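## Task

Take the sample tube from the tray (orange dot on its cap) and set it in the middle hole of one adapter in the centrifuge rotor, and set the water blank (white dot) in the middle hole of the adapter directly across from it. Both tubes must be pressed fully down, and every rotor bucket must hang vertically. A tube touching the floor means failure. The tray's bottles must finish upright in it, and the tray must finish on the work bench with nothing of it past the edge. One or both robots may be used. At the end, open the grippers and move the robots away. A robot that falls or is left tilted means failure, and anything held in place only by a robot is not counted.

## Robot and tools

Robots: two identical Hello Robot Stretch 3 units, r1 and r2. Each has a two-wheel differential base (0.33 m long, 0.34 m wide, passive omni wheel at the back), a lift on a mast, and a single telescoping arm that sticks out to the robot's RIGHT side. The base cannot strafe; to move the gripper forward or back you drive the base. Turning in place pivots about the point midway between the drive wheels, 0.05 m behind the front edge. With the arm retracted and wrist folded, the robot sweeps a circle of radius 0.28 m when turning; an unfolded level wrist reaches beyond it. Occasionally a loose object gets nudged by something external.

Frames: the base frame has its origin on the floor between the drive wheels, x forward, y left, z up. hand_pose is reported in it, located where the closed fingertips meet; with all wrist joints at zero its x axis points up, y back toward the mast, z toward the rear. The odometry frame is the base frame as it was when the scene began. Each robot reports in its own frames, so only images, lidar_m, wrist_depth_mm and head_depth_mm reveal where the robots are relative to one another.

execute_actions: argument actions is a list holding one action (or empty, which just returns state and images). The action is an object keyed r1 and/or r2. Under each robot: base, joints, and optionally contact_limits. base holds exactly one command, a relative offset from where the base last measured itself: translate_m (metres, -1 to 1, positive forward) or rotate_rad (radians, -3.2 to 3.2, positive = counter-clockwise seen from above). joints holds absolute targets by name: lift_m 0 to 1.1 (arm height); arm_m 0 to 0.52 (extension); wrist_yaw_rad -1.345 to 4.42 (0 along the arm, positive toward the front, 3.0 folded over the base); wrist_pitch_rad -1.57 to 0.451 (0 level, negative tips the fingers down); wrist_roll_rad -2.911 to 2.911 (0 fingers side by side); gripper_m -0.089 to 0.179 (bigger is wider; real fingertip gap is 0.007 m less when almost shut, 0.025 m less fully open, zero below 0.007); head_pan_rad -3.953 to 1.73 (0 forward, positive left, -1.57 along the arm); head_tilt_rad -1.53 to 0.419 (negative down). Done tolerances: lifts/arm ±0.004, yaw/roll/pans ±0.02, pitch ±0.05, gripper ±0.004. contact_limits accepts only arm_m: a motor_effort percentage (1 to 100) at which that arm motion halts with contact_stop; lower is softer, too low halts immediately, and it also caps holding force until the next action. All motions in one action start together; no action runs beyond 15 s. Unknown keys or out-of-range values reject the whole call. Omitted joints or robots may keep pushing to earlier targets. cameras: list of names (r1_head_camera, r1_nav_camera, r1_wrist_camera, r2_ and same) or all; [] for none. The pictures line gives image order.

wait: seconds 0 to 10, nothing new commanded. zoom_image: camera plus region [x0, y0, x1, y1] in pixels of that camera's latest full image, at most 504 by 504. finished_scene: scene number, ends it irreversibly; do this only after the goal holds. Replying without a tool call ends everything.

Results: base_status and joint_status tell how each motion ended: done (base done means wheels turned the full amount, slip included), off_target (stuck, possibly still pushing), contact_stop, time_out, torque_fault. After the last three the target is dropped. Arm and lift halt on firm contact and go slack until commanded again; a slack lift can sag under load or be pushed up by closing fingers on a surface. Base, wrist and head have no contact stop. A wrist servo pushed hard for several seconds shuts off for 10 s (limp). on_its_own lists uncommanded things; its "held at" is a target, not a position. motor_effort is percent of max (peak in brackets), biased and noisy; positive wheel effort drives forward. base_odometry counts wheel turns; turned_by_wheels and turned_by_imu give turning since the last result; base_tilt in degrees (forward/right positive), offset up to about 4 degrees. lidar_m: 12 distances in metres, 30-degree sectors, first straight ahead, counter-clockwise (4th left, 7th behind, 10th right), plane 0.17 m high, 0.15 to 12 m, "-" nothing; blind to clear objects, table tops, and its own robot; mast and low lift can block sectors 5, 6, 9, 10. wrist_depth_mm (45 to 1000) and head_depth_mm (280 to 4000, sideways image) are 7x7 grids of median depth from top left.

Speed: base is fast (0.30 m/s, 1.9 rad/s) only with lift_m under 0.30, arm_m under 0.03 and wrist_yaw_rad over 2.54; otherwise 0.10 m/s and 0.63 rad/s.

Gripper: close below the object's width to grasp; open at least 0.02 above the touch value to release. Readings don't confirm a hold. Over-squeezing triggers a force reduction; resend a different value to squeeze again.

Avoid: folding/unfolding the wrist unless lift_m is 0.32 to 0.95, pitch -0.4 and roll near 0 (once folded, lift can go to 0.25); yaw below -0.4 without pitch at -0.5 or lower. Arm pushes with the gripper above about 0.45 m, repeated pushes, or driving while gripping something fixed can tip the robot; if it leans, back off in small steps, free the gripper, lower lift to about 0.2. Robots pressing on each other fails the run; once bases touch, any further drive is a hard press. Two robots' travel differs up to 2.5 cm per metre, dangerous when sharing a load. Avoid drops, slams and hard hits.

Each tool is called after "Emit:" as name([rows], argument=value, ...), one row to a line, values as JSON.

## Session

Emit:
execute_actions(actions=[])

Scene clock: 0.00 s.
r1.base_odometry: x=+0.000 y=+0.000 heading=+0.000 (m, m, rad; r1's odometry frame)
r1.turned_by_wheels: +0.000 (rad since the last result)
r1.turned_by_imu: +0.000 (rad since the last result)
r1.base_tilt: forward=-1.0 right=+0.3 (deg)
r1.lidar_m: 1.91 5.28 1.57 1.07 1.01 1.03 1.33 3.00 3.51 1.05 0.99 1.04
r1.head_depth_mm: 2162 3231 - - - 1368 2036 / 2153 3293 - - - 1430 2183 / 2174 3354 - - - 1722 2274 / 2207 3452 - - - 2739 2154 / 2228 3459 - - - 3186 2159 / 2232 3207 - - - 3150 2214 / 2268 3301 - - - 3112 2187
r1.base_status: not commanded
r1.joint_positions: lift_m=+0.304 arm_m=-0.002 wrist_yaw_rad=+2.817 wrist_pitch_rad=-0.593 wrist_roll_rad=-0.009 gripper_m=+0.037 head_pan_rad=+0.017 head_tilt_rad=+0.011
r1.joint_status: not commanded
r1.motor_effort: left_wheel=+0 right_wheel=+0 lift_m=+39 arm_m=-1 wrist_yaw_rad=+0 wrist_pitch_rad=+3 wrist_roll_rad=+0 gripper_m=+0 head_pan_rad=+1 head_tilt_rad=+1 (%)
r1.hand_pose: x=+0.0422 y=+0.0452 z=+0.2790 quat_wxyz=(+0.313, +0.697, +0.096, +0.637) (m; r1's base frame)
r1.wrist_depth_mm: - 959 - - - - - / - 795 789 788 800 822 813 / - 662 672 667 660 677 665 / 560 573 579 565 567 571 572 / 490 - - 490 513 491 501 / - - - 442 444 441 447 / - - - 397 396 397 400
r2.base_odometry: x=+0.000 y=+0.000 heading=+0.000 (m, m, rad; r2's odometry frame)
r2.turned_by_wheels: +0.000 (rad since the last result)
r2.turned_by_imu: +0.000 (rad since the last result)
r2.base_tilt: forward=+2.9 right=-1.0 (deg)
r2.lidar_m: 3.02 1.62 1.08 1.00 1.01 1.28 2.74 3.23 4.06 3.71 1.13 1.33
r2.head_depth_mm: 2171 3213 - - - 2770 2204 / 2195 3227 - - - 3087 2172 / 2185 3419 - - - 3084 2163 / 2216 3553 - - - 3043 2146 / 2225 3533 - - - 3043 2100 / 2257 3557 - - - 3000 2120 / 2257 3391 - - - 2924 2112
r2.base_status: not commanded
r2.joint_positions: lift_m=+0.477 arm_m=-0.003 wrist_yaw_rad=+3.127 wrist_pitch_rad=-0.451 wrist_roll_rad=+0.016 gripper_m=+0.037 head_pan_rad=-0.010 head_tilt_rad=-0.021
r2.joint_status: not commanded
r2.motor_effort: left_wheel=+1 right_wheel=-1 lift_m=+20 arm_m=+0 wrist_yaw_rad=+0 wrist_pitch_rad=+8 wrist_roll_rad=+1 gripper_m=+0 head_pan_rad=+0 head_tilt_rad=+2 (%)
r2.hand_pose: x=-0.0181 y=+0.0780 z=+0.4827 quat_wxyz=(+0.165, +0.695, +0.152, +0.683) (m; r2's base frame)
r2.wrist_depth_mm: 892 941 - - - - - / 977 - - - - - - / - - - - - - - / - - - - - - 975 / 884 875 868 861 843 828 807 / 743 734 748 717 687 697 700 / 650 632 627 624 615 612 605
pictures: r1_head_camera (sideways: a quarter turn clockwise sets it upright), r1_nav_camera (sideways: a quarter turn counterclockwise sets it upright), r1_wrist_camera, r2_head_camera (sideways: a quarter turn clockwise sets it upright), r2_nav_camera (sideways: a quarter turn counterclockwise sets it upright), r2_wrist_camera
Images, in order (width x height): r1_head_camera 896x504, r1_nav_camera 672x504, r1_wrist_camera 644x364, r2_head_camera 896x504, r2_nav_camera 672x504, r2_wrist_camera 644x364.

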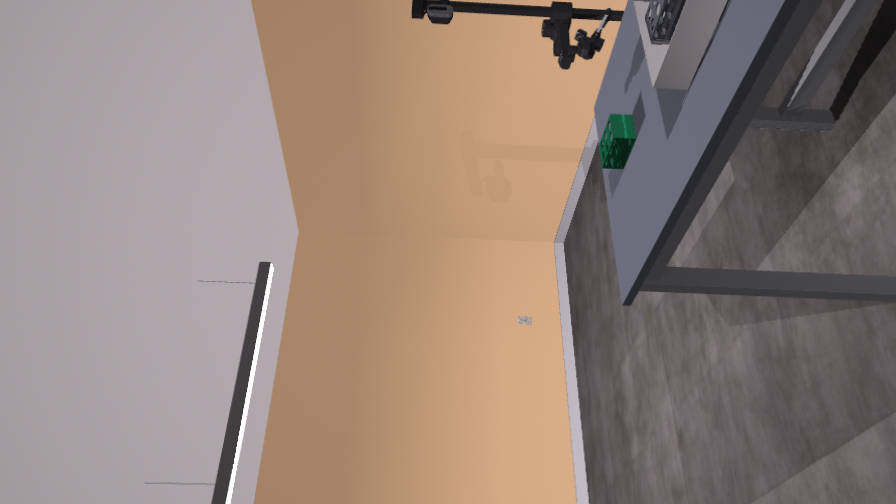

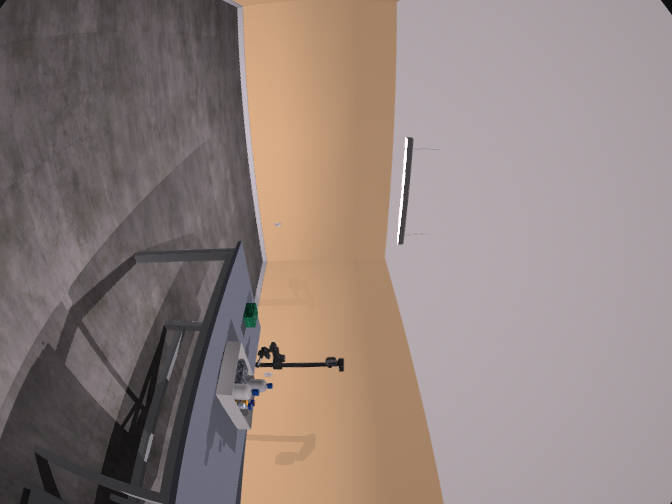

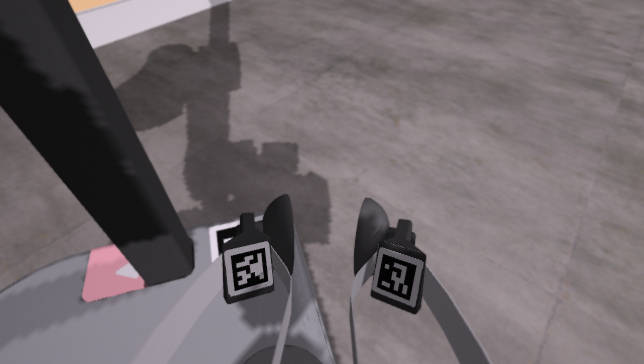

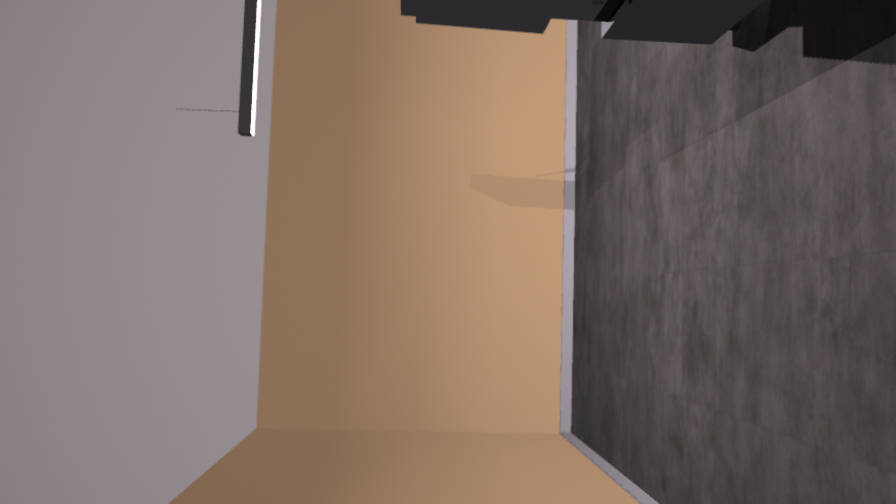

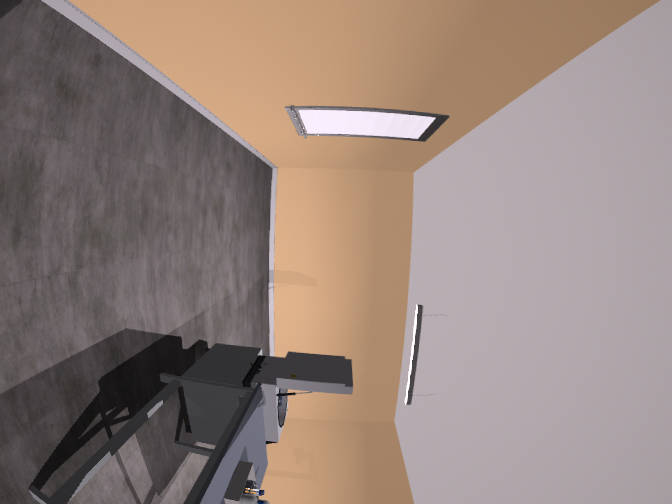

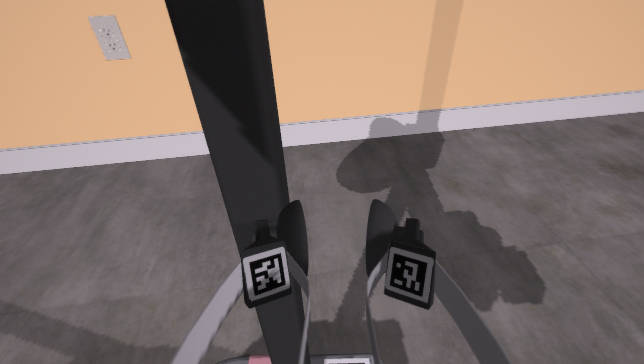

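Emit:
execute_actions([
  {"r1": {"joints": {"head_pan_rad": -0.55, "head_tilt_rad": -0.35, "lift_m": 0.28}}, "r2": {"joints": {"head_pan_rad": -0.75, "head_tilt_rad": -0.3, "lift_m": 0.28, "wrist_pitch_rad": -0.4}}},
], cameras=["r1_head_camera", "r1_nav_camera", "r2_head_camera", "r2_nav_camera"])

Scene clock: 17.20 s.
r1.base_odometry: x=+0.000 y=+0.000 heading=+0.000 (m, m, rad; r1's odometry frame)
r1.turned_by_wheels: +0.000 (rad since the last result)
r1.turned_by_imu: -0.001 (rad since the last result)
r1.base_tilt: forward=-1.0 right=+0.2 (deg)
r1.lidar_m: 1.92 5.27 1.57 1.08 1.01 1.03 1.33 2.98 3.53 1.05 0.99 1.04
r1.head_depth_mm: 3172 3336 3535 2909 2269 1721 1206 / 3315 3541 3663 1431 1171 1700 1438 / 3453 3622 3899 1416 2007 1798 1430 / 3546 3773 - 1403 2122 1790 1455 / 3724 - - 1394 2200 1805 1453 / 3841 - 3436 1379 2274 1767 1449 / - - - 1470 2299 1773 1450
r1.base_status: not commanded
r1.joint_positions: lift_m=+0.280 arm_m=-0.002 wrist_yaw_rad=+2.817 wrist_pitch_rad=-0.594 wrist_roll_rad=-0.009 gripper_m=+0.037 head_pan_rad=-0.543 head_tilt_rad=-0.345
r1.joint_status: all done
r1.motor_effort: left_wheel=+0(0) right_wheel=+0(0) lift_m=+26(33) arm_m=-1(1) wrist_yaw_rad=+0(0) wrist_pitch_rad=+4(3) wrist_roll_rad=+0(0) gripper_m=-1(0) head_pan_rad=-2(26) head_tilt_rad=-1(17) (%)
r1.hand_pose: x=+0.0422 y=+0.0452 z=+0.2558 quat_wxyz=(+0.313, +0.697, +0.097, +0.637) (m; r1's base frame)
r1.wrist_depth_mm: - 889 962 971 955 967 987 / - 750 755 754 763 770 748 / - 629 626 632 640 628 629 / 529 552 537 533 544 547 539 / 474 - - 475 484 472 479 / - - - 411 419 413 416 / - - - 377 373 375 376
r2.base_odometry: x=+0.000 y=+0.000 heading=+0.000 (m, m, rad; r2's odometry frame)
r2.turned_by_wheels: +0.000 (rad since the last result)
r2.turned_by_imu: -0.001 (rad since the last result)
r2.base_tilt: forward=+2.9 right=-1.0 (deg)
r2.lidar_m: 3.01 1.63 1.08 1.00 1.02 1.28 2.73 3.22 4.07 3.74 1.14 1.33
r2.head_depth_mm: 3524 3682 3879 1681 1201 1283 1406 / 3817 - - 1671 2239 1916 1443 / - - - 1615 2361 1922 1489 / - - - 1627 2547 1781 1523 / - - - 1787 2546 1838 1527 / - - - 2099 2511 1901 1512 / - - 2415 2335 2317 1896 1511
r2.base_status: not commanded
r2.joint_positions: lift_m=+0.280 arm_m=-0.003 wrist_yaw_rad=+3.127 wrist_pitch_rad=-0.420 wrist_roll_rad=+0.016 gripper_m=+0.037 head_pan_rad=-0.743 head_tilt_rad=-0.296
r2.joint_status: all done
r2.motor_effort: left_wheel=+1(1) right_wheel=-1(0) lift_m=+15(22) arm_m=+0(1) wrist_yaw_rad=+1(0) wrist_pitch_rad=+10(12) wrist_roll_rad=+1(0) gripper_m=+0(0) head_pan_rad=-3(27) head_tilt_rad=-2(23) (%)
r2.hand_pose: x=-0.0181 y=+0.0820 z=+0.2925 quat_wxyz=(+0.154, +0.698, +0.142, +0.685) (m; r2's base frame)
r2.wrist_depth_mm: 891 907 - 973 - - - / 966 998 - - - - - / - 990 - 933 917 891 862 / 773 749 739 729 708 701 689 / 620 611 597 588 595 572 561 / 513 520 - - - 482 482 / 457 - - - 423 422 419
pictures: r1_head_camera (sideways: a quarter turn clockwise sets it upright), r1_nav_camera (sideways: a quarter turn counterclockwise sets it upright), r2_head_camera (sideways: a quarter turn clockwise sets it upright), r2_nav_camera (sideways: a quarter turn counterclockwise sets it upright)
Images, in order (width x height): r1_head_camera 896x504, r1_nav_camera 672x504, r2_head_camera 896x504, r2_nav_camera 672x504.

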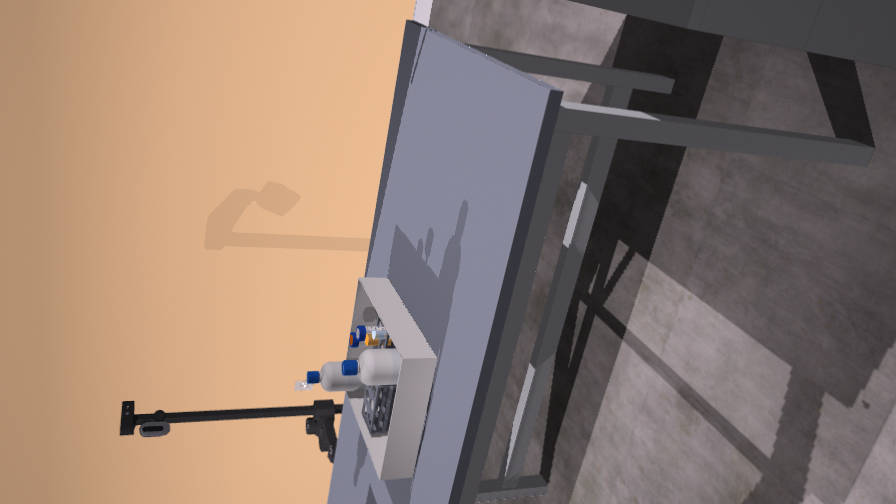

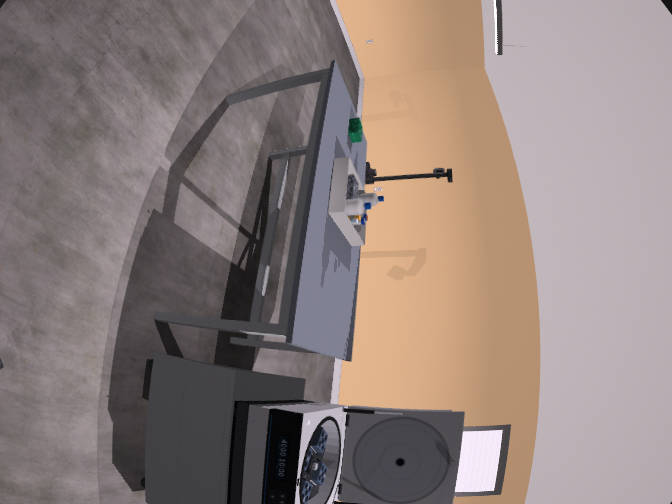

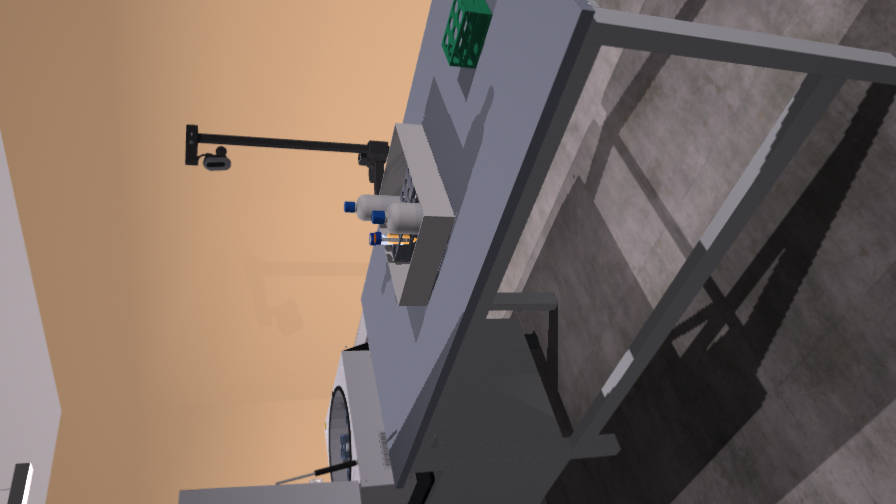

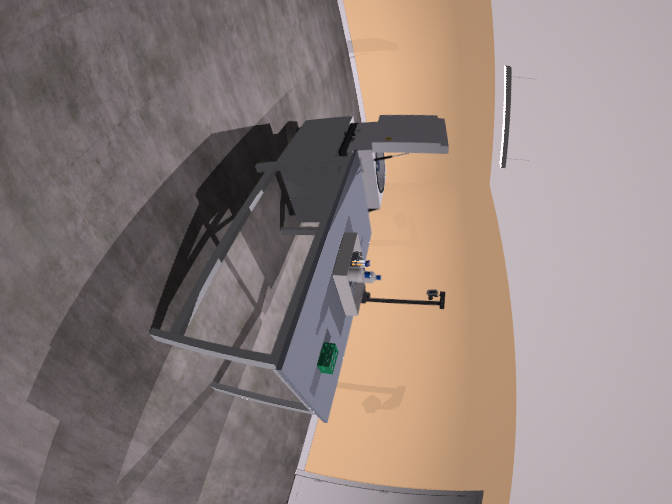

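Emit:
zoom_image(camera="r1_head_camera", region=[280, 260, 480, 500])

Emit:
zoom_image(camera="r2_head_camera", region=[320, 110, 480, 320])

Region (280, 260, 480, 500) of r1_head_camera's 896x504 image, scaled by 2.100, with more detail than that image has.

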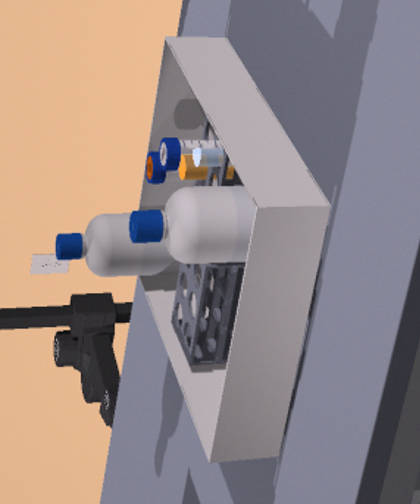

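Region (320, 110, 480, 320) of r2_head_camera's 896x504 image, scaled by 2.400, with more detail than that image has; it fills the left 384 columns of this view, and the rest is white.

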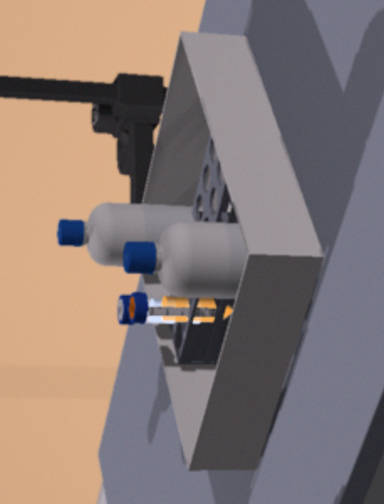

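Emit:
zoom_image(camera="r1_nav_camera", region=[220, 390, 480, 504])

Region (220, 390, 480, 504) of r1_nav_camera's 672x504 image, scaled by 1.938, with more detail than that image has; it fills the top 221 rows of this view, and the rest is white.

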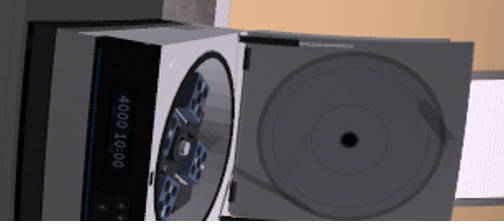

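Emit:
execute_actions([
  {"r1": {"base": {"rotate_rad": -0.168}, "joints": {"head_pan_rad": -1.0, "head_tilt_rad": -0.35, "wrist_pitch_rad": -0.4}}, "r2": {"base": {"rotate_rad": -1.40}, "joints": {"head_pan_rad": 0.2, "head_tilt_rad": -0.4}}},
], cameras=["r1_head_camera", "r2_head_camera", "r2_nav_camera"])

Scene clock: 139.20 s.
r1.base_odometry: x=+0.000 y=+0.000 heading=-0.168 (m, m, rad; r1's odometry frame)
r1.turned_by_wheels: -0.168 (rad since the last result)
r1.turned_by_imu: -0.171 (rad since the last result)
r1.base_tilt: forward=-1.0 right=+0.3 (deg)
r1.lidar_m: 1.91 5.27 1.99 1.17 1.01 1.01 1.18 2.06 3.45 1.14 0.99 0.99
r1.head_depth_mm: 3491 3733 - 3444 1264 1333 1433 / 3439 3551 3865 1398 1205 1296 1404 / 3371 1485 1600 1414 1177 1255 1377 / 3280 1462 1563 1406 1149 1229 1362 / 3198 1433 1532 1421 1149 1202 1312 / 3241 3411 3675 3248 1468 1208 1347 / 3143 3325 3543 1701 2167 1722 1375
r1.base_status: done
r1.joint_positions: lift_m=+0.280 arm_m=-0.002 wrist_yaw_rad=+2.817 wrist_pitch_rad=-0.424 wrist_roll_rad=-0.009 gripper_m=+0.037 head_pan_rad=-0.993 head_tilt_rad=-0.346
r1.joint_status: all done
r1.motor_effort: left_wheel=+3(9) right_wheel=-3(8) lift_m=+26(26) arm_m=-1(1) wrist_yaw_rad=+0(1) wrist_pitch_rad=+7(7) wrist_roll_rad=+0(0) gripper_m=+1(1) head_pan_rad=-2(23) head_tilt_rad=-1(3) (%)
r1.hand_pose: x=+0.0501 y=+0.0686 z=+0.2917 quat_wxyz=(+0.259, +0.703, +0.037, +0.662) (m; r1's base frame)
r1.wrist_depth_mm: 894 - - - - - - / - - - - - - - / - 825 857 857 880 881 870 / - 663 681 682 690 692 691 / 540 568 558 565 583 565 574 / 472 - - 473 482 481 487 / - - - 425 421 428 427
r2.base_odometry: x=+0.000 y=+0.000 heading=-1.400 (m, m, rad; r2's odometry frame)
r2.turned_by_wheels: -1.400 (rad since the last result)
r2.turned_by_imu: -1.404 (rad since the last result)
r2.base_tilt: forward=+2.9 right=-1.0 (deg)
r2.lidar_m: 1.74 1.13 1.59 3.12 1.33 1.02 1.00 1.06 1.53 3.18 3.37 3.83
r2.head_depth_mm: 3091 3238 3495 3078 2193 1725 1400 / 3158 3378 3542 3045 2206 1711 1397 / 3244 3434 3774 3021 2197 1710 1396 / 3349 3566 3716 1817 2031 1701 1397 / 3454 3652 - 1275 1363 1485 1401 / 3500 3890 - 1336 2186 1601 1394 / 3673 - 1831 1339 2172 1598 1397
r2.base_status: done
r2.joint_positions: lift_m=+0.280 arm_m=-0.003 wrist_yaw_rad=+3.127 wrist_pitch_rad=-0.420 wrist_roll_rad=+0.016 gripper_m=+0.037 head_pan_rad=+0.193 head_tilt_rad=-0.396
r2.joint_status: all done
r2.motor_effort: left_wheel=+6(18) right_wheel=-2(4) lift_m=+15(15) arm_m=-1(0) wrist_yaw_rad=+0(1) wrist_pitch_rad=+10(10) wrist_roll_rad=+1(1) gripper_m=-1(1) head_pan_rad=+3(31) head_tilt_rad=-2(13) (%)
r2.hand_pose: x=-0.0181 y=+0.0820 z=+0.2925 quat_wxyz=(+0.154, +0.698, +0.142, +0.685) (m; r2's base frame)
r2.wrist_depth_mm: - - - - - - - / - - - - - - - / 993 984 - 937 918 900 889 / 775 761 728 727 715 703 692 / 627 609 605 591 601 575 565 / 520 529 - - - 483 479 / 455 - - - 426 420 421
pictures: r1_head_camera (sideways: a quarter turn clockwise sets it upright), r2_head_camera (sideways: a quarter turn clockwise sets it upright), r2_nav_camera (sideways: a quarter turn counterclockwise sets it upright)
Images, in order (width x height): r1_head_camera 896x504, r2_head_camera 896x504, r2_nav_camera 672x504.

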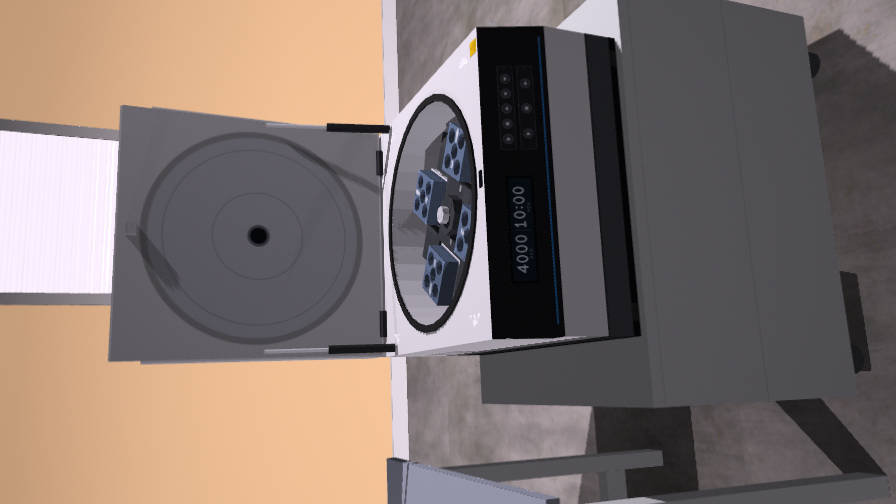

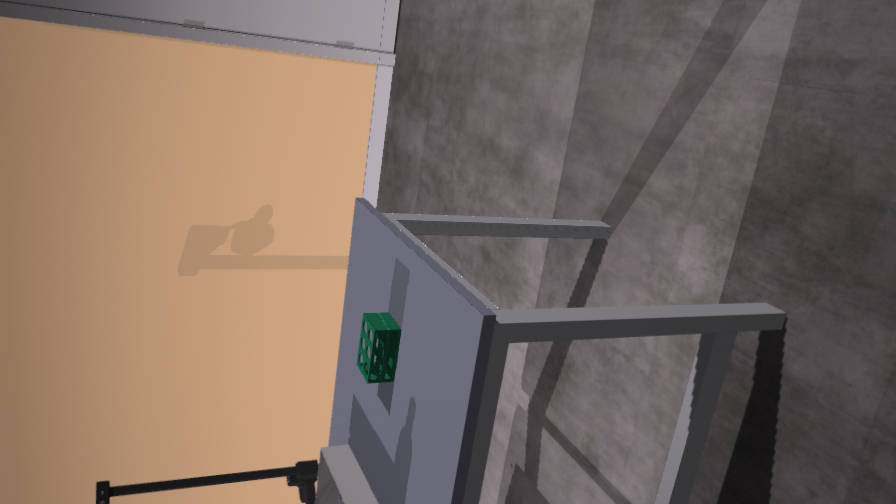

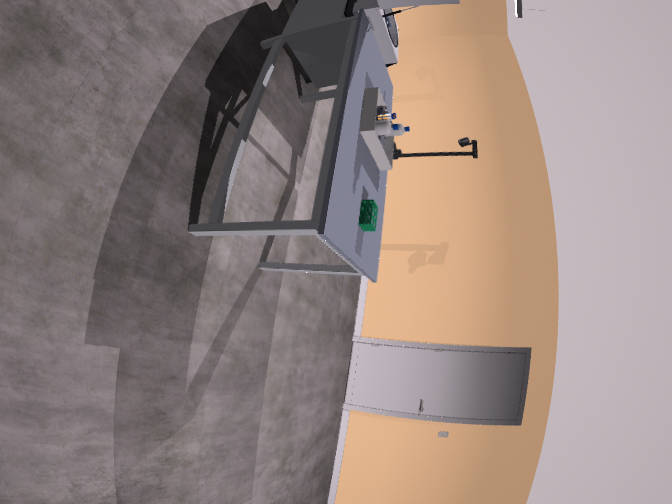

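Emit:
execute_actions([
  {"r1": {"base": {"translate_m": 1.0}, "joints": {"head_pan_rad": -0.8, "head_tilt_rad": -0.6}}, "r2": {"base": {"translate_m": 1.0}, "joints": {"head_tilt_rad": -0.7}}},
], cameras=["r1_head_camera", "r1_nav_camera", "r2_nav_camera"])

Scene clock: 192.03 s.
r1.base_odometry: x=+0.986 y=-0.167 heading=-0.168 (m, m, rad; r1's odometry frame)
r1.turned_by_wheels: +0.000 (rad since the last result)
r1.turned_by_imu: +0.001 (rad since the last result)
r1.base_tilt: forward=-1.1 right=+0.3 (deg)
r1.lidar_m: 1.13 0.95 3.35 1.96 1.71 1.71 2.00 3.50 0.74 0.58 0.97 0.97
r1.head_depth_mm: 2639 2939 2888 898 720 600 540 / 2699 2900 2868 894 716 601 537 / 2649 2906 2854 888 712 598 535 / 2620 2943 2791 883 712 595 545 / 2654 2940 2811 753 644 594 544 / 2648 2904 2762 772 645 592 543 / 2655 2933 2798 796 651 591 542
r1.base_status: done
r1.joint_positions: lift_m=+0.280 arm_m=-0.002 wrist_yaw_rad=+2.817 wrist_pitch_rad=-0.423 wrist_roll_rad=-0.009 gripper_m=+0.037 head_pan_rad=-0.807 head_tilt_rad=-0.593
r1.joint_status: all done
r1.motor_effort: left_wheel=+3(12) right_wheel=-3(5) lift_m=+26(27) arm_m=-1(1) wrist_yaw_rad=-1(0) wrist_pitch_rad=+6(7) wrist_roll_rad=+0(0) gripper_m=-1(0) head_pan_rad=+3(17) head_tilt_rad=-2(15) (%)
r1.hand_pose: x=+0.0501 y=+0.0688 z=+0.2920 quat_wxyz=(+0.258, +0.703, +0.036, +0.662) (m; r1's base frame)
r1.wrist_depth_mm: - - - - - - - / - - - - - - - / - 840 846 845 867 865 833 / - 672 672 681 678 686 701 / 534 559 555 564 583 573 573 / 472 - - 479 481 481 489 / - - - 418 420 426 428
r2.base_odometry: x=+0.170 y=-0.985 heading=-1.400 (m, m, rad; r2's odometry frame)
r2.turned_by_wheels: +0.000 (rad since the last result)
r2.turned_by_imu: +0.007 (rad since the last result)
r2.base_tilt: forward=+2.9 right=-1.1 (deg)
r2.lidar_m: 2.75 0.79 0.40 0.40 2.63 2.03 1.99 2.11 3.09 3.25 3.46 2.81
r2.head_depth_mm: 2287 2583 2359 1877 1575 1351 1173 / 2405 2621 2372 1910 1584 1360 1179 / 2462 2747 2386 1902 1572 1356 1180 / 2533 2772 2390 1892 1583 1352 1183 / 2613 2886 2376 1851 1474 1336 1184 / 2709 2945 2387 863 1543 1358 1184 / 2834 3019 991 785 1477 1356 1191
r2.base_status: done
r2.joint_positions: lift_m=+0.280 arm_m=-0.003 wrist_yaw_rad=+3.127 wrist_pitch_rad=-0.420 wrist_roll_rad=+0.016 gripper_m=+0.037 head_pan_rad=+0.193 head_tilt_rad=-0.692
r2.joint_status: all done
r2.motor_effort: left_wheel=+4(19) right_wheel=-3(4) lift_m=+15(15) arm_m=+0(1) wrist_yaw_rad=+0(0) wrist_pitch_rad=+9(10) wrist_roll_rad=+1(1) gripper_m=+0(1) head_pan_rad=+2(2) head_tilt_rad=-3(26) (%)
r2.hand_pose: x=-0.0181 y=+0.0820 z=+0.2926 quat_wxyz=(+0.154, +0.698, +0.141, +0.685) (m; r2's base frame)
r2.wrist_depth_mm: - - - - 405 - - / - - - - 459 - - / - 997 - 956 495 895 874 / 769 759 740 732 650 693 689 / 618 609 602 592 578 575 561 / 519 530 - - - 484 484 / 454 - - - 424 418 418
pictures: r1_head_camera (sideways: a quarter turn clockwise sets it upright), r1_nav_camera (sideways: a quarter turn counterclockwise sets it upright), r2_nav_camera (sideways: a quarter turn counterclockwise sets it upright)
Images, in order (width x height): r1_head_camera 896x504, r1_nav_camera 672x504, r2_nav_camera 672x504.

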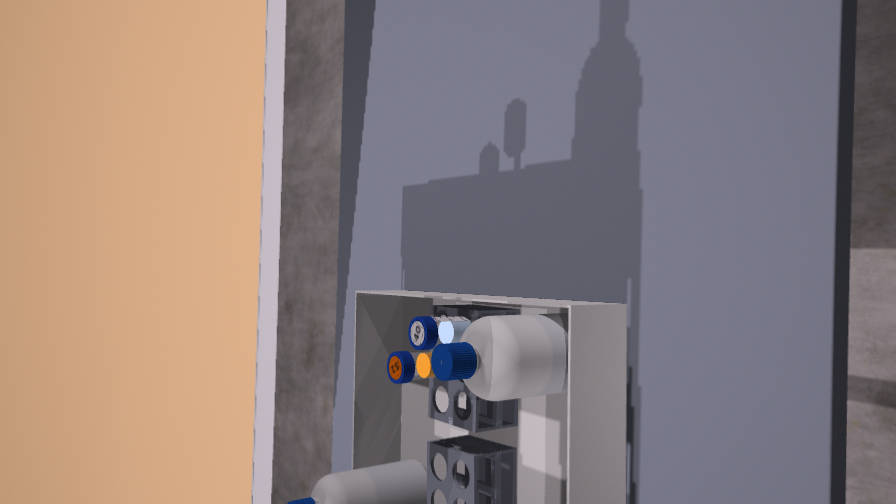

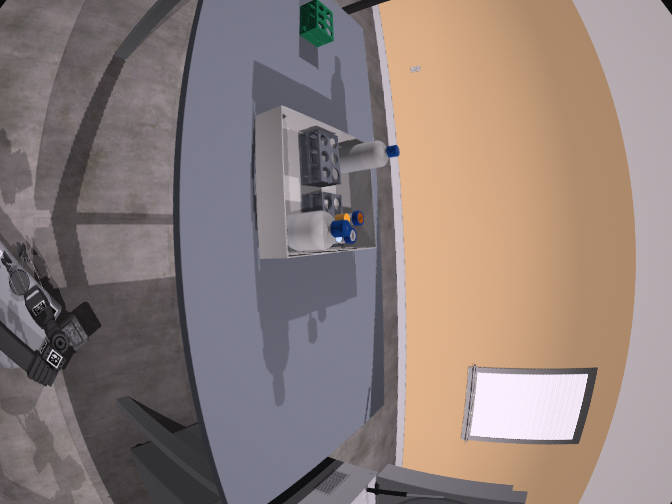

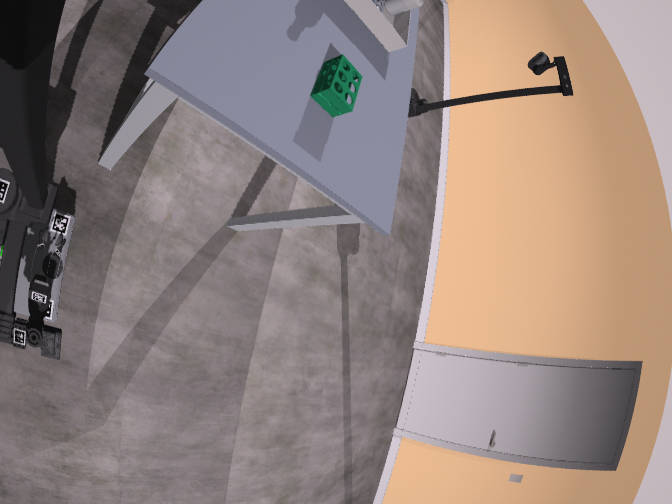

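Emit:
execute_actions([
  {"r1": {"base": {"rotate_rad": 0.768}, "joints": {"lift_m": 0.90, "head_pan_rad": -1.57, "head_tilt_rad": -0.7, "gripper_m": 0.065}}, "r2": {"base": {"translate_m": 1.0}, "joints": {"gripper_m": 0.065}}},
], cameras=["r1_head_camera", "r1_nav_camera", "r2_nav_camera"])

Scene clock: 223.43 s.
r1.base_odometry: x=+0.986 y=-0.167 heading=+0.600 (m, m, rad; r1's odometry frame)
r1.turned_by_wheels: +0.768 (rad since the last result)
r1.turned_by_imu: +0.776 (rad since the last result)
r1.base_tilt: forward=-1.0 right=+0.3 (deg)
r1.lidar_m: 1.11 2.40 1.77 1.71 1.77 2.43 1.13 0.58 0.96 0.97 1.01 0.95
r1.head_depth_mm: 2662 2935 983 783 688 - 1163 / 2689 2912 980 781 670 - 1154 / 2715 2922 974 783 658 - - / 2696 2880 937 778 665 - - / 2706 2935 902 623 649 - 1172 / 2695 2960 923 726 646 572 1186 / 2724 2923 836 746 643 564 1184
r1.base_status: done
r1.joint_positions: lift_m=+0.900 arm_m=-0.002 wrist_yaw_rad=+2.817 wrist_pitch_rad=-0.422 wrist_roll_rad=-0.009 gripper_m=+0.065 head_pan_rad=-1.563 head_tilt_rad=-0.691
r1.joint_status: all done
r1.motor_effort: left_wheel=-3(8) right_wheel=+3(9) lift_m=+48(45) arm_m=-1(1) wrist_yaw_rad=+0(0) wrist_pitch_rad=+6(7) wrist_roll_rad=+0(0) gripper_m=+0(92) head_pan_rad=-2(28) head_tilt_rad=-2(9) (%)
r1.hand_pose: x=+0.0501 y=+0.0688 z=+0.9113 quat_wxyz=(+0.258, +0.703, +0.036, +0.662) (m; r1's base frame)
r1.wrist_depth_mm: - - - - - - - / - - - - - - - / - - - - - - - / - - - - - - - / - - - - - - - / - - - - - - - / - - - - - - -
r2.base_odometry: x=+0.341 y=-1.971 heading=-1.400 (m, m, rad; r2's odometry frame)
r2.turned_by_wheels: +0.000 (rad since the last result)
r2.turned_by_imu: +0.007 (rad since the last result)
r2.base_tilt: forward=+2.9 right=-1.0 (deg)
r2.lidar_m: 1.75 1.90 2.78 1.22 0.42 0.94 2.98 3.18 3.41 3.32 2.35 1.79
r2.head_depth_mm: 1477 1652 1825 1888 1585 1359 1173 / 1529 1714 1913 1908 1584 1357 1181 / 1582 1749 1984 1899 1582 1352 1178 / 1634 1834 2091 1904 1583 1350 1182 / 1688 1882 2118 1892 1586 1354 1181 / 1739 1967 2239 1903 1590 1359 1188 / 1824 2044 2273 1915 1586 1362 1182
r2.base_status: done
r2.joint_positions: lift_m=+0.280 arm_m=-0.003 wrist_yaw_rad=+3.127 wrist_pitch_rad=-0.420 wrist_roll_rad=+0.016 gripper_m=+0.065 head_pan_rad=+0.193 head_tilt_rad=-0.692
r2.joint_status: all done
r2.motor_effort: left_wheel=+3(18) right_wheel=-2(3) lift_m=+15(15) arm_m=+0(1) wrist_yaw_rad=+0(0) wrist_pitch_rad=+9(9) wrist_roll_rad=+1(0) gripper_m=-1(78) head_pan_rad=+2(2) head_tilt_rad=-3(3) (%)
r2.hand_pose: x=-0.0181 y=+0.0821 z=+0.2926 quat_wxyz=(+0.154, +0.698, +0.141, +0.685) (m; r2's base frame)
r2.wrist_depth_mm: - 355 - - - - - / - 384 - - - - - / - 438 - 946 923 894 882 / 784 697 611 733 705 700 698 / 622 590 543 592 598 578 560 / 523 532 - - - 486 481 / 455 - - - 427 426 420
pictures: r1_head_camera (sideways: a quarter turn clockwise sets it upright), r1_nav_camera (sideways: a quarter turn counterclockwise sets it upright), r2_nav_camera (sideways: a quarter turn counterclockwise sets it upright)
Images, in order (width x height): r1_head_camera 896x504, r1_nav_camera 672x504, r2_nav_camera 672x504.

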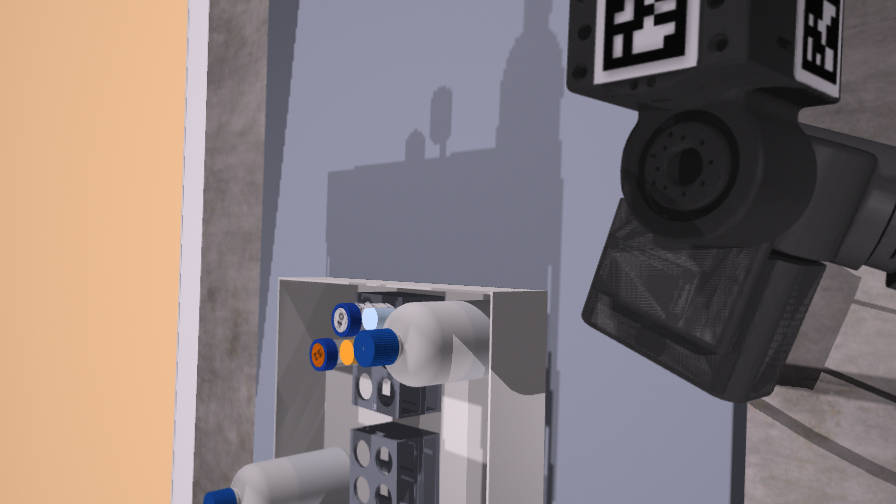

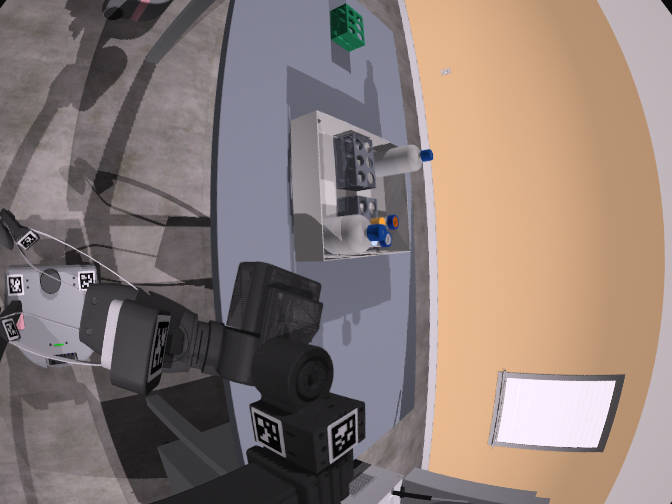

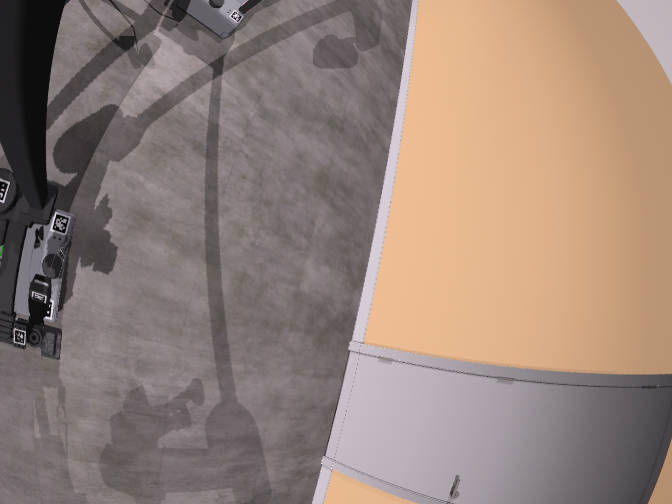

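Emit:
execute_actions([
  {"r1": {"base": {"translate_m": 0.06}, "joints": {"lift_m": 1.09, "arm_m": 0.43, "wrist_yaw_rad": 0.785, "wrist_pitch_rad": -1.2, "wrist_roll_rad": 0.0}}, "r2": {"base": {"rotate_rad": -1.655}, "joints": {"lift_m": 0.68, "head_pan_rad": -1.57, "head_tilt_rad": -0.75}}},
], cameras=["r1_head_camera", "r1_wrist_camera", "r2_nav_camera"])

Scene clock: 249.80 s.
r1.base_odometry: x=+1.035 y=-0.133 heading=+0.600 (m, m, rad; r1's odometry frame)
r1.turned_by_wheels: +0.000 (rad since the last result)
r1.turned_by_imu: -0.002 (rad since the last result)
r1.base_tilt: forward=-1.0 right=+0.3 (deg)
r1.lidar_m: 1.10 2.39 1.78 1.71 1.77 2.43 1.13 0.63 1.00 0.97 1.01 0.89
r1.head_depth_mm: 2685 2890 978 784 655 560 1204 / 2696 2900 979 784 653 570 1203 / - 2920 971 780 649 570 1194 / 2769 2980 919 627 645 568 1188 / 2708 2956 902 727 644 567 1188 / 2720 2923 883 759 643 566 1184 / 2720 2909 830 745 641 564 1182
r1.base_status: done
r1.joint_positions: lift_m=+1.090 arm_m=+0.430 wrist_yaw_rad=+0.786 wrist_pitch_rad=-1.200 wrist_roll_rad=-0.002 gripper_m=+0.065 head_pan_rad=-1.563 head_tilt_rad=-0.691
r1.joint_status: all done
r1.motor_effort: left_wheel=-3(5) right_wheel=+3(9) lift_m=+48(50) arm_m=+3(4) wrist_yaw_rad=-1(3) wrist_pitch_rad=+0(6) wrist_roll_rad=+1(2) gripper_m=+1(0) head_pan_rad=-2(3) head_tilt_rad=-2(2) (%)
r1.hand_pose: x=+0.0282 y=-0.6245 z=+0.9807 quat_wxyz=(+0.693, +0.592, -0.385, -0.145) (m; r1's base frame)
r1.wrist_depth_mm: 430 428 378 406 379 411 413 / 416 369 349 409 396 397 395 / 390 395 370 388 389 390 383 / 378 390 389 325 384 381 379 / 388 378 378 320 372 371 369 / 377 375 244 366 362 364 362 / 369 364 228 362 356 356 353
r2.base_odometry: x=+0.341 y=-1.971 heading=-3.054 (m, m, rad; r2's odometry frame)
r2.turned_by_wheels: -1.655 (rad since the last result)
r2.turned_by_imu: -1.663 (rad since the last result)
r2.base_tilt: forward=+2.9 right=-1.2 (deg)
r2.lidar_m: 3.34 2.50 1.82 1.75 1.86 2.57 1.15 0.40 0.95 2.98 3.12 3.45
r2.head_depth_mm: 2537 2736 2199 1753 1431 1311 1198 / 2573 2765 2229 1800 1526 1320 1205 / 2625 2755 2198 1816 1522 1325 1187 / 2617 2811 2224 1798 1527 1324 1203 / 2646 2843 2209 1801 1524 1322 1187 / 2673 2856 2218 1816 1530 1325 1168 / 2664 2864 2208 1819 1533 1323 1168
r2.base_status: done
r2.joint_positions: lift_m=+0.680 arm_m=-0.003 wrist_yaw_rad=+3.127 wrist_pitch_rad=-0.419 wrist_roll_rad=+0.016 gripper_m=+0.065 head_pan_rad=-1.563 head_tilt_rad=-0.741
r2.joint_status: all done
r2.motor_effort: left_wheel=+6(15) right_wheel=-3(6) lift_m=+25(26) arm_m=-1(0) wrist_yaw_rad=+1(1) wrist_pitch_rad=+9(10) wrist_roll_rad=+1(0) gripper_m=+0(1) head_pan_rad=-2(34) head_tilt_rad=-3(12) (%)
r2.hand_pose: x=-0.0181 y=+0.0821 z=+0.6921 quat_wxyz=(+0.153, +0.698, +0.141, +0.685) (m; r2's base frame)
r2.wrist_depth_mm: - - - - - - - / - - - - - - - / - - - - - - - / - - - - - - - / - - - - - - - / - - - 998 956 952 953 / 886 871 856 858 853 845 836
pictures: r1_head_camera (sideways: a quarter turn clockwise sets it upright), r1_wrist_camera, r2_nav_camera (sideways: a quarter turn counterclockwise sets it upright)
Images, in order (width x height): r1_head_camera 896x504, r1_wrist_camera 644x364, r2_nav_camera 672x504.

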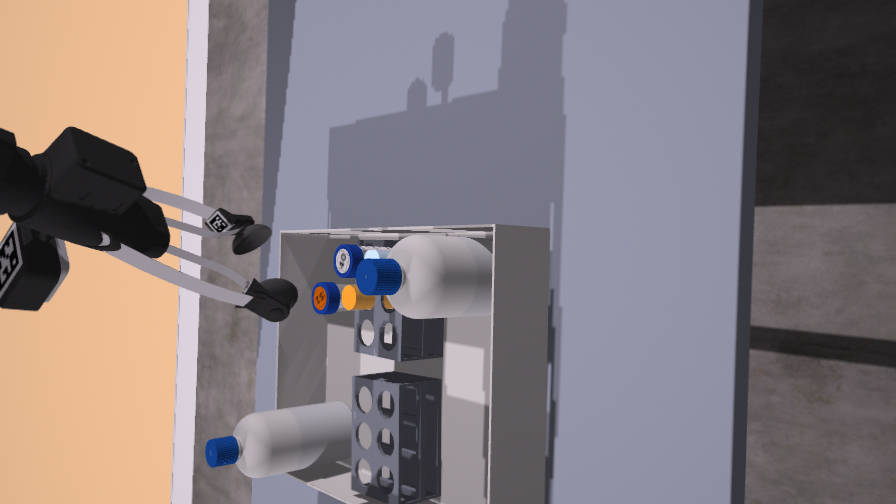

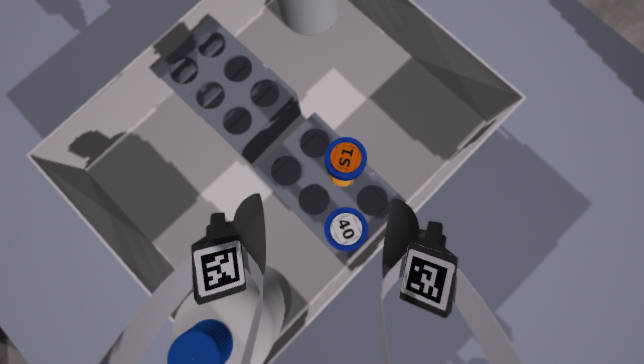

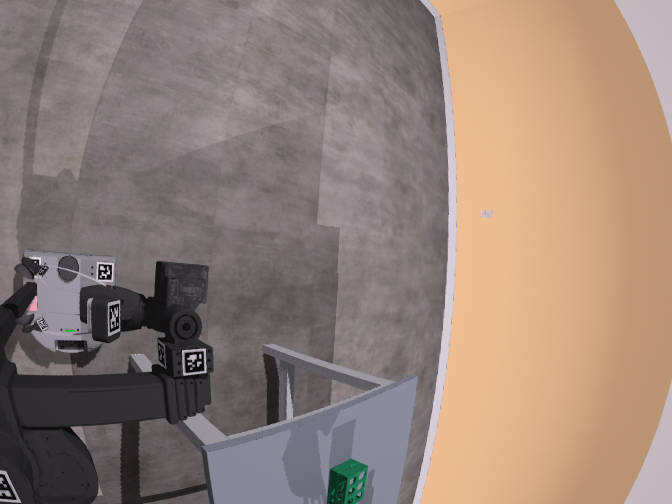

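Emit:
execute_actions([
  {"r1": {"joints": {"lift_m": 1.035, "arm_m": 0.435, "wrist_yaw_rad": 0.585}}, "r2": {"joints": {"lift_m": 0.82}}},
], cameras=["r1_head_camera", "r1_wrist_camera"])

Scene clock: 283.33 s.
r1.base_odometry: x=+1.035 y=-0.133 heading=+0.600 (m, m, rad; r1's odometry frame)
r1.turned_by_wheels: +0.000 (rad since the last result)
r1.turned_by_imu: -0.001 (rad since the last result)
r1.base_tilt: forward=-1.0 right=+0.2 (deg)
r1.lidar_m: 1.10 2.40 1.78 1.71 1.78 2.43 1.13 0.63 1.01 0.97 1.01 0.90
r1.head_depth_mm: 2736 2901 979 783 655 561 1203 / 2775 2903 979 781 653 572 1200 / - 2876 973 780 650 569 1200 / 2637 2937 916 629 645 569 1187 / 2711 2950 919 729 645 567 1189 / 2723 2939 881 760 644 564 1185 / 2722 2905 832 746 643 564 1191
r1.base_status: not commanded
r1.joint_positions: lift_m=+1.035 arm_m=+0.435 wrist_yaw_rad=+0.588 wrist_pitch_rad=-1.200 wrist_roll_rad=-0.002 gripper_m=+0.065 head_pan_rad=-1.563 head_tilt_rad=-0.691
r1.joint_status: all done
r1.motor_effort: left_wheel=-3(3) right_wheel=+3(3) lift_m=+26(46) arm_m=+3(3) wrist_yaw_rad=-4(3) wrist_pitch_rad=+0(0) wrist_roll_rad=+1(1) gripper_m=+0(1) head_pan_rad=-1(1) head_tilt_rad=-2(2) (%)
r1.hand_pose: x=+0.0175 y=-0.6383 z=+0.9265 quat_wxyz=(+0.675, +0.552, -0.442, -0.213) (m; r1's base frame)
r1.wrist_depth_mm: 365 306 356 353 321 350 349 / 291 292 346 348 345 341 342 / 314 318 285 334 334 335 334 / 335 337 321 271 327 328 325 / 327 325 326 207 323 320 316 / 285 320 317 316 313 315 311 / 313 245 203 309 311 305 304
r2.base_odometry: x=+0.341 y=-1.971 heading=-3.054 (m, m, rad; r2's odometry frame)
r2.turned_by_wheels: +0.000 (rad since the last result)
r2.turned_by_imu: -0.001 (rad since the last result)
r2.base_tilt: forward=+2.9 right=-1.0 (deg)
r2.lidar_m: 3.32 2.50 1.82 1.75 1.86 2.57 1.16 0.40 0.94 2.98 3.10 3.45
r2.head_depth_mm: 2540 2753 2206 1765 1431 1379 - / 2588 2747 2219 1794 1520 1360 - / 2614 2772 2208 1806 1521 1338 - / 2651 2791 2217 1803 1521 1379 - / 2651 2829 2214 1799 1516 1352 1119 / 2668 2873 2201 1816 1528 1327 1165 / 2672 2857 2209 1816 1534 1309 1163
r2.base_status: not commanded
r2.joint_positions: lift_m=+0.820 arm_m=-0.003 wrist_yaw_rad=+3.127 wrist_pitch_rad=-0.419 wrist_roll_rad=+0.016 gripper_m=+0.065 head_pan_rad=-1.563 head_tilt_rad=-0.741
r2.joint_status: all done
r2.motor_effort: left_wheel=+6(6) right_wheel=-3(3) lift_m=+25(29) arm_m=+0(0) wrist_yaw_rad=+0(0) wrist_pitch_rad=+9(9) wrist_roll_rad=+1(1) gripper_m=-1(0) head_pan_rad=-2(2) head_tilt_rad=-4(4) (%)
r2.hand_pose: x=-0.0181 y=+0.0821 z=+0.8321 quat_wxyz=(+0.153, +0.698, +0.141, +0.685) (m; r2's base frame)
r2.wrist_depth_mm: - - - - - - - / - - - - - - - / - - - - - - - / - - - - - - - / - - - - - - - / - - - - - - - / - - - - 995 971 960
pictures: r1_head_camera (sideways: a quarter turn clockwise sets it upright), r1_wrist_camera
Images, in order (width x height): r1_head_camera 896x504, r1_wrist_camera 644x364.

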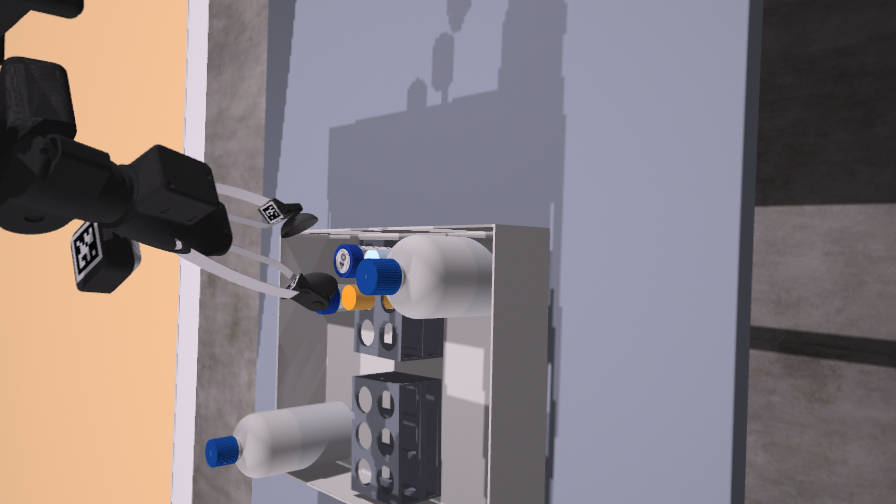

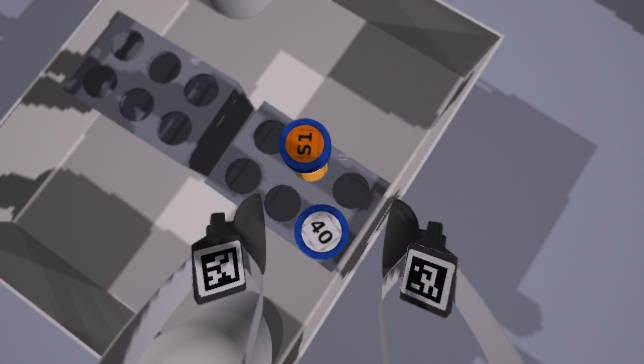

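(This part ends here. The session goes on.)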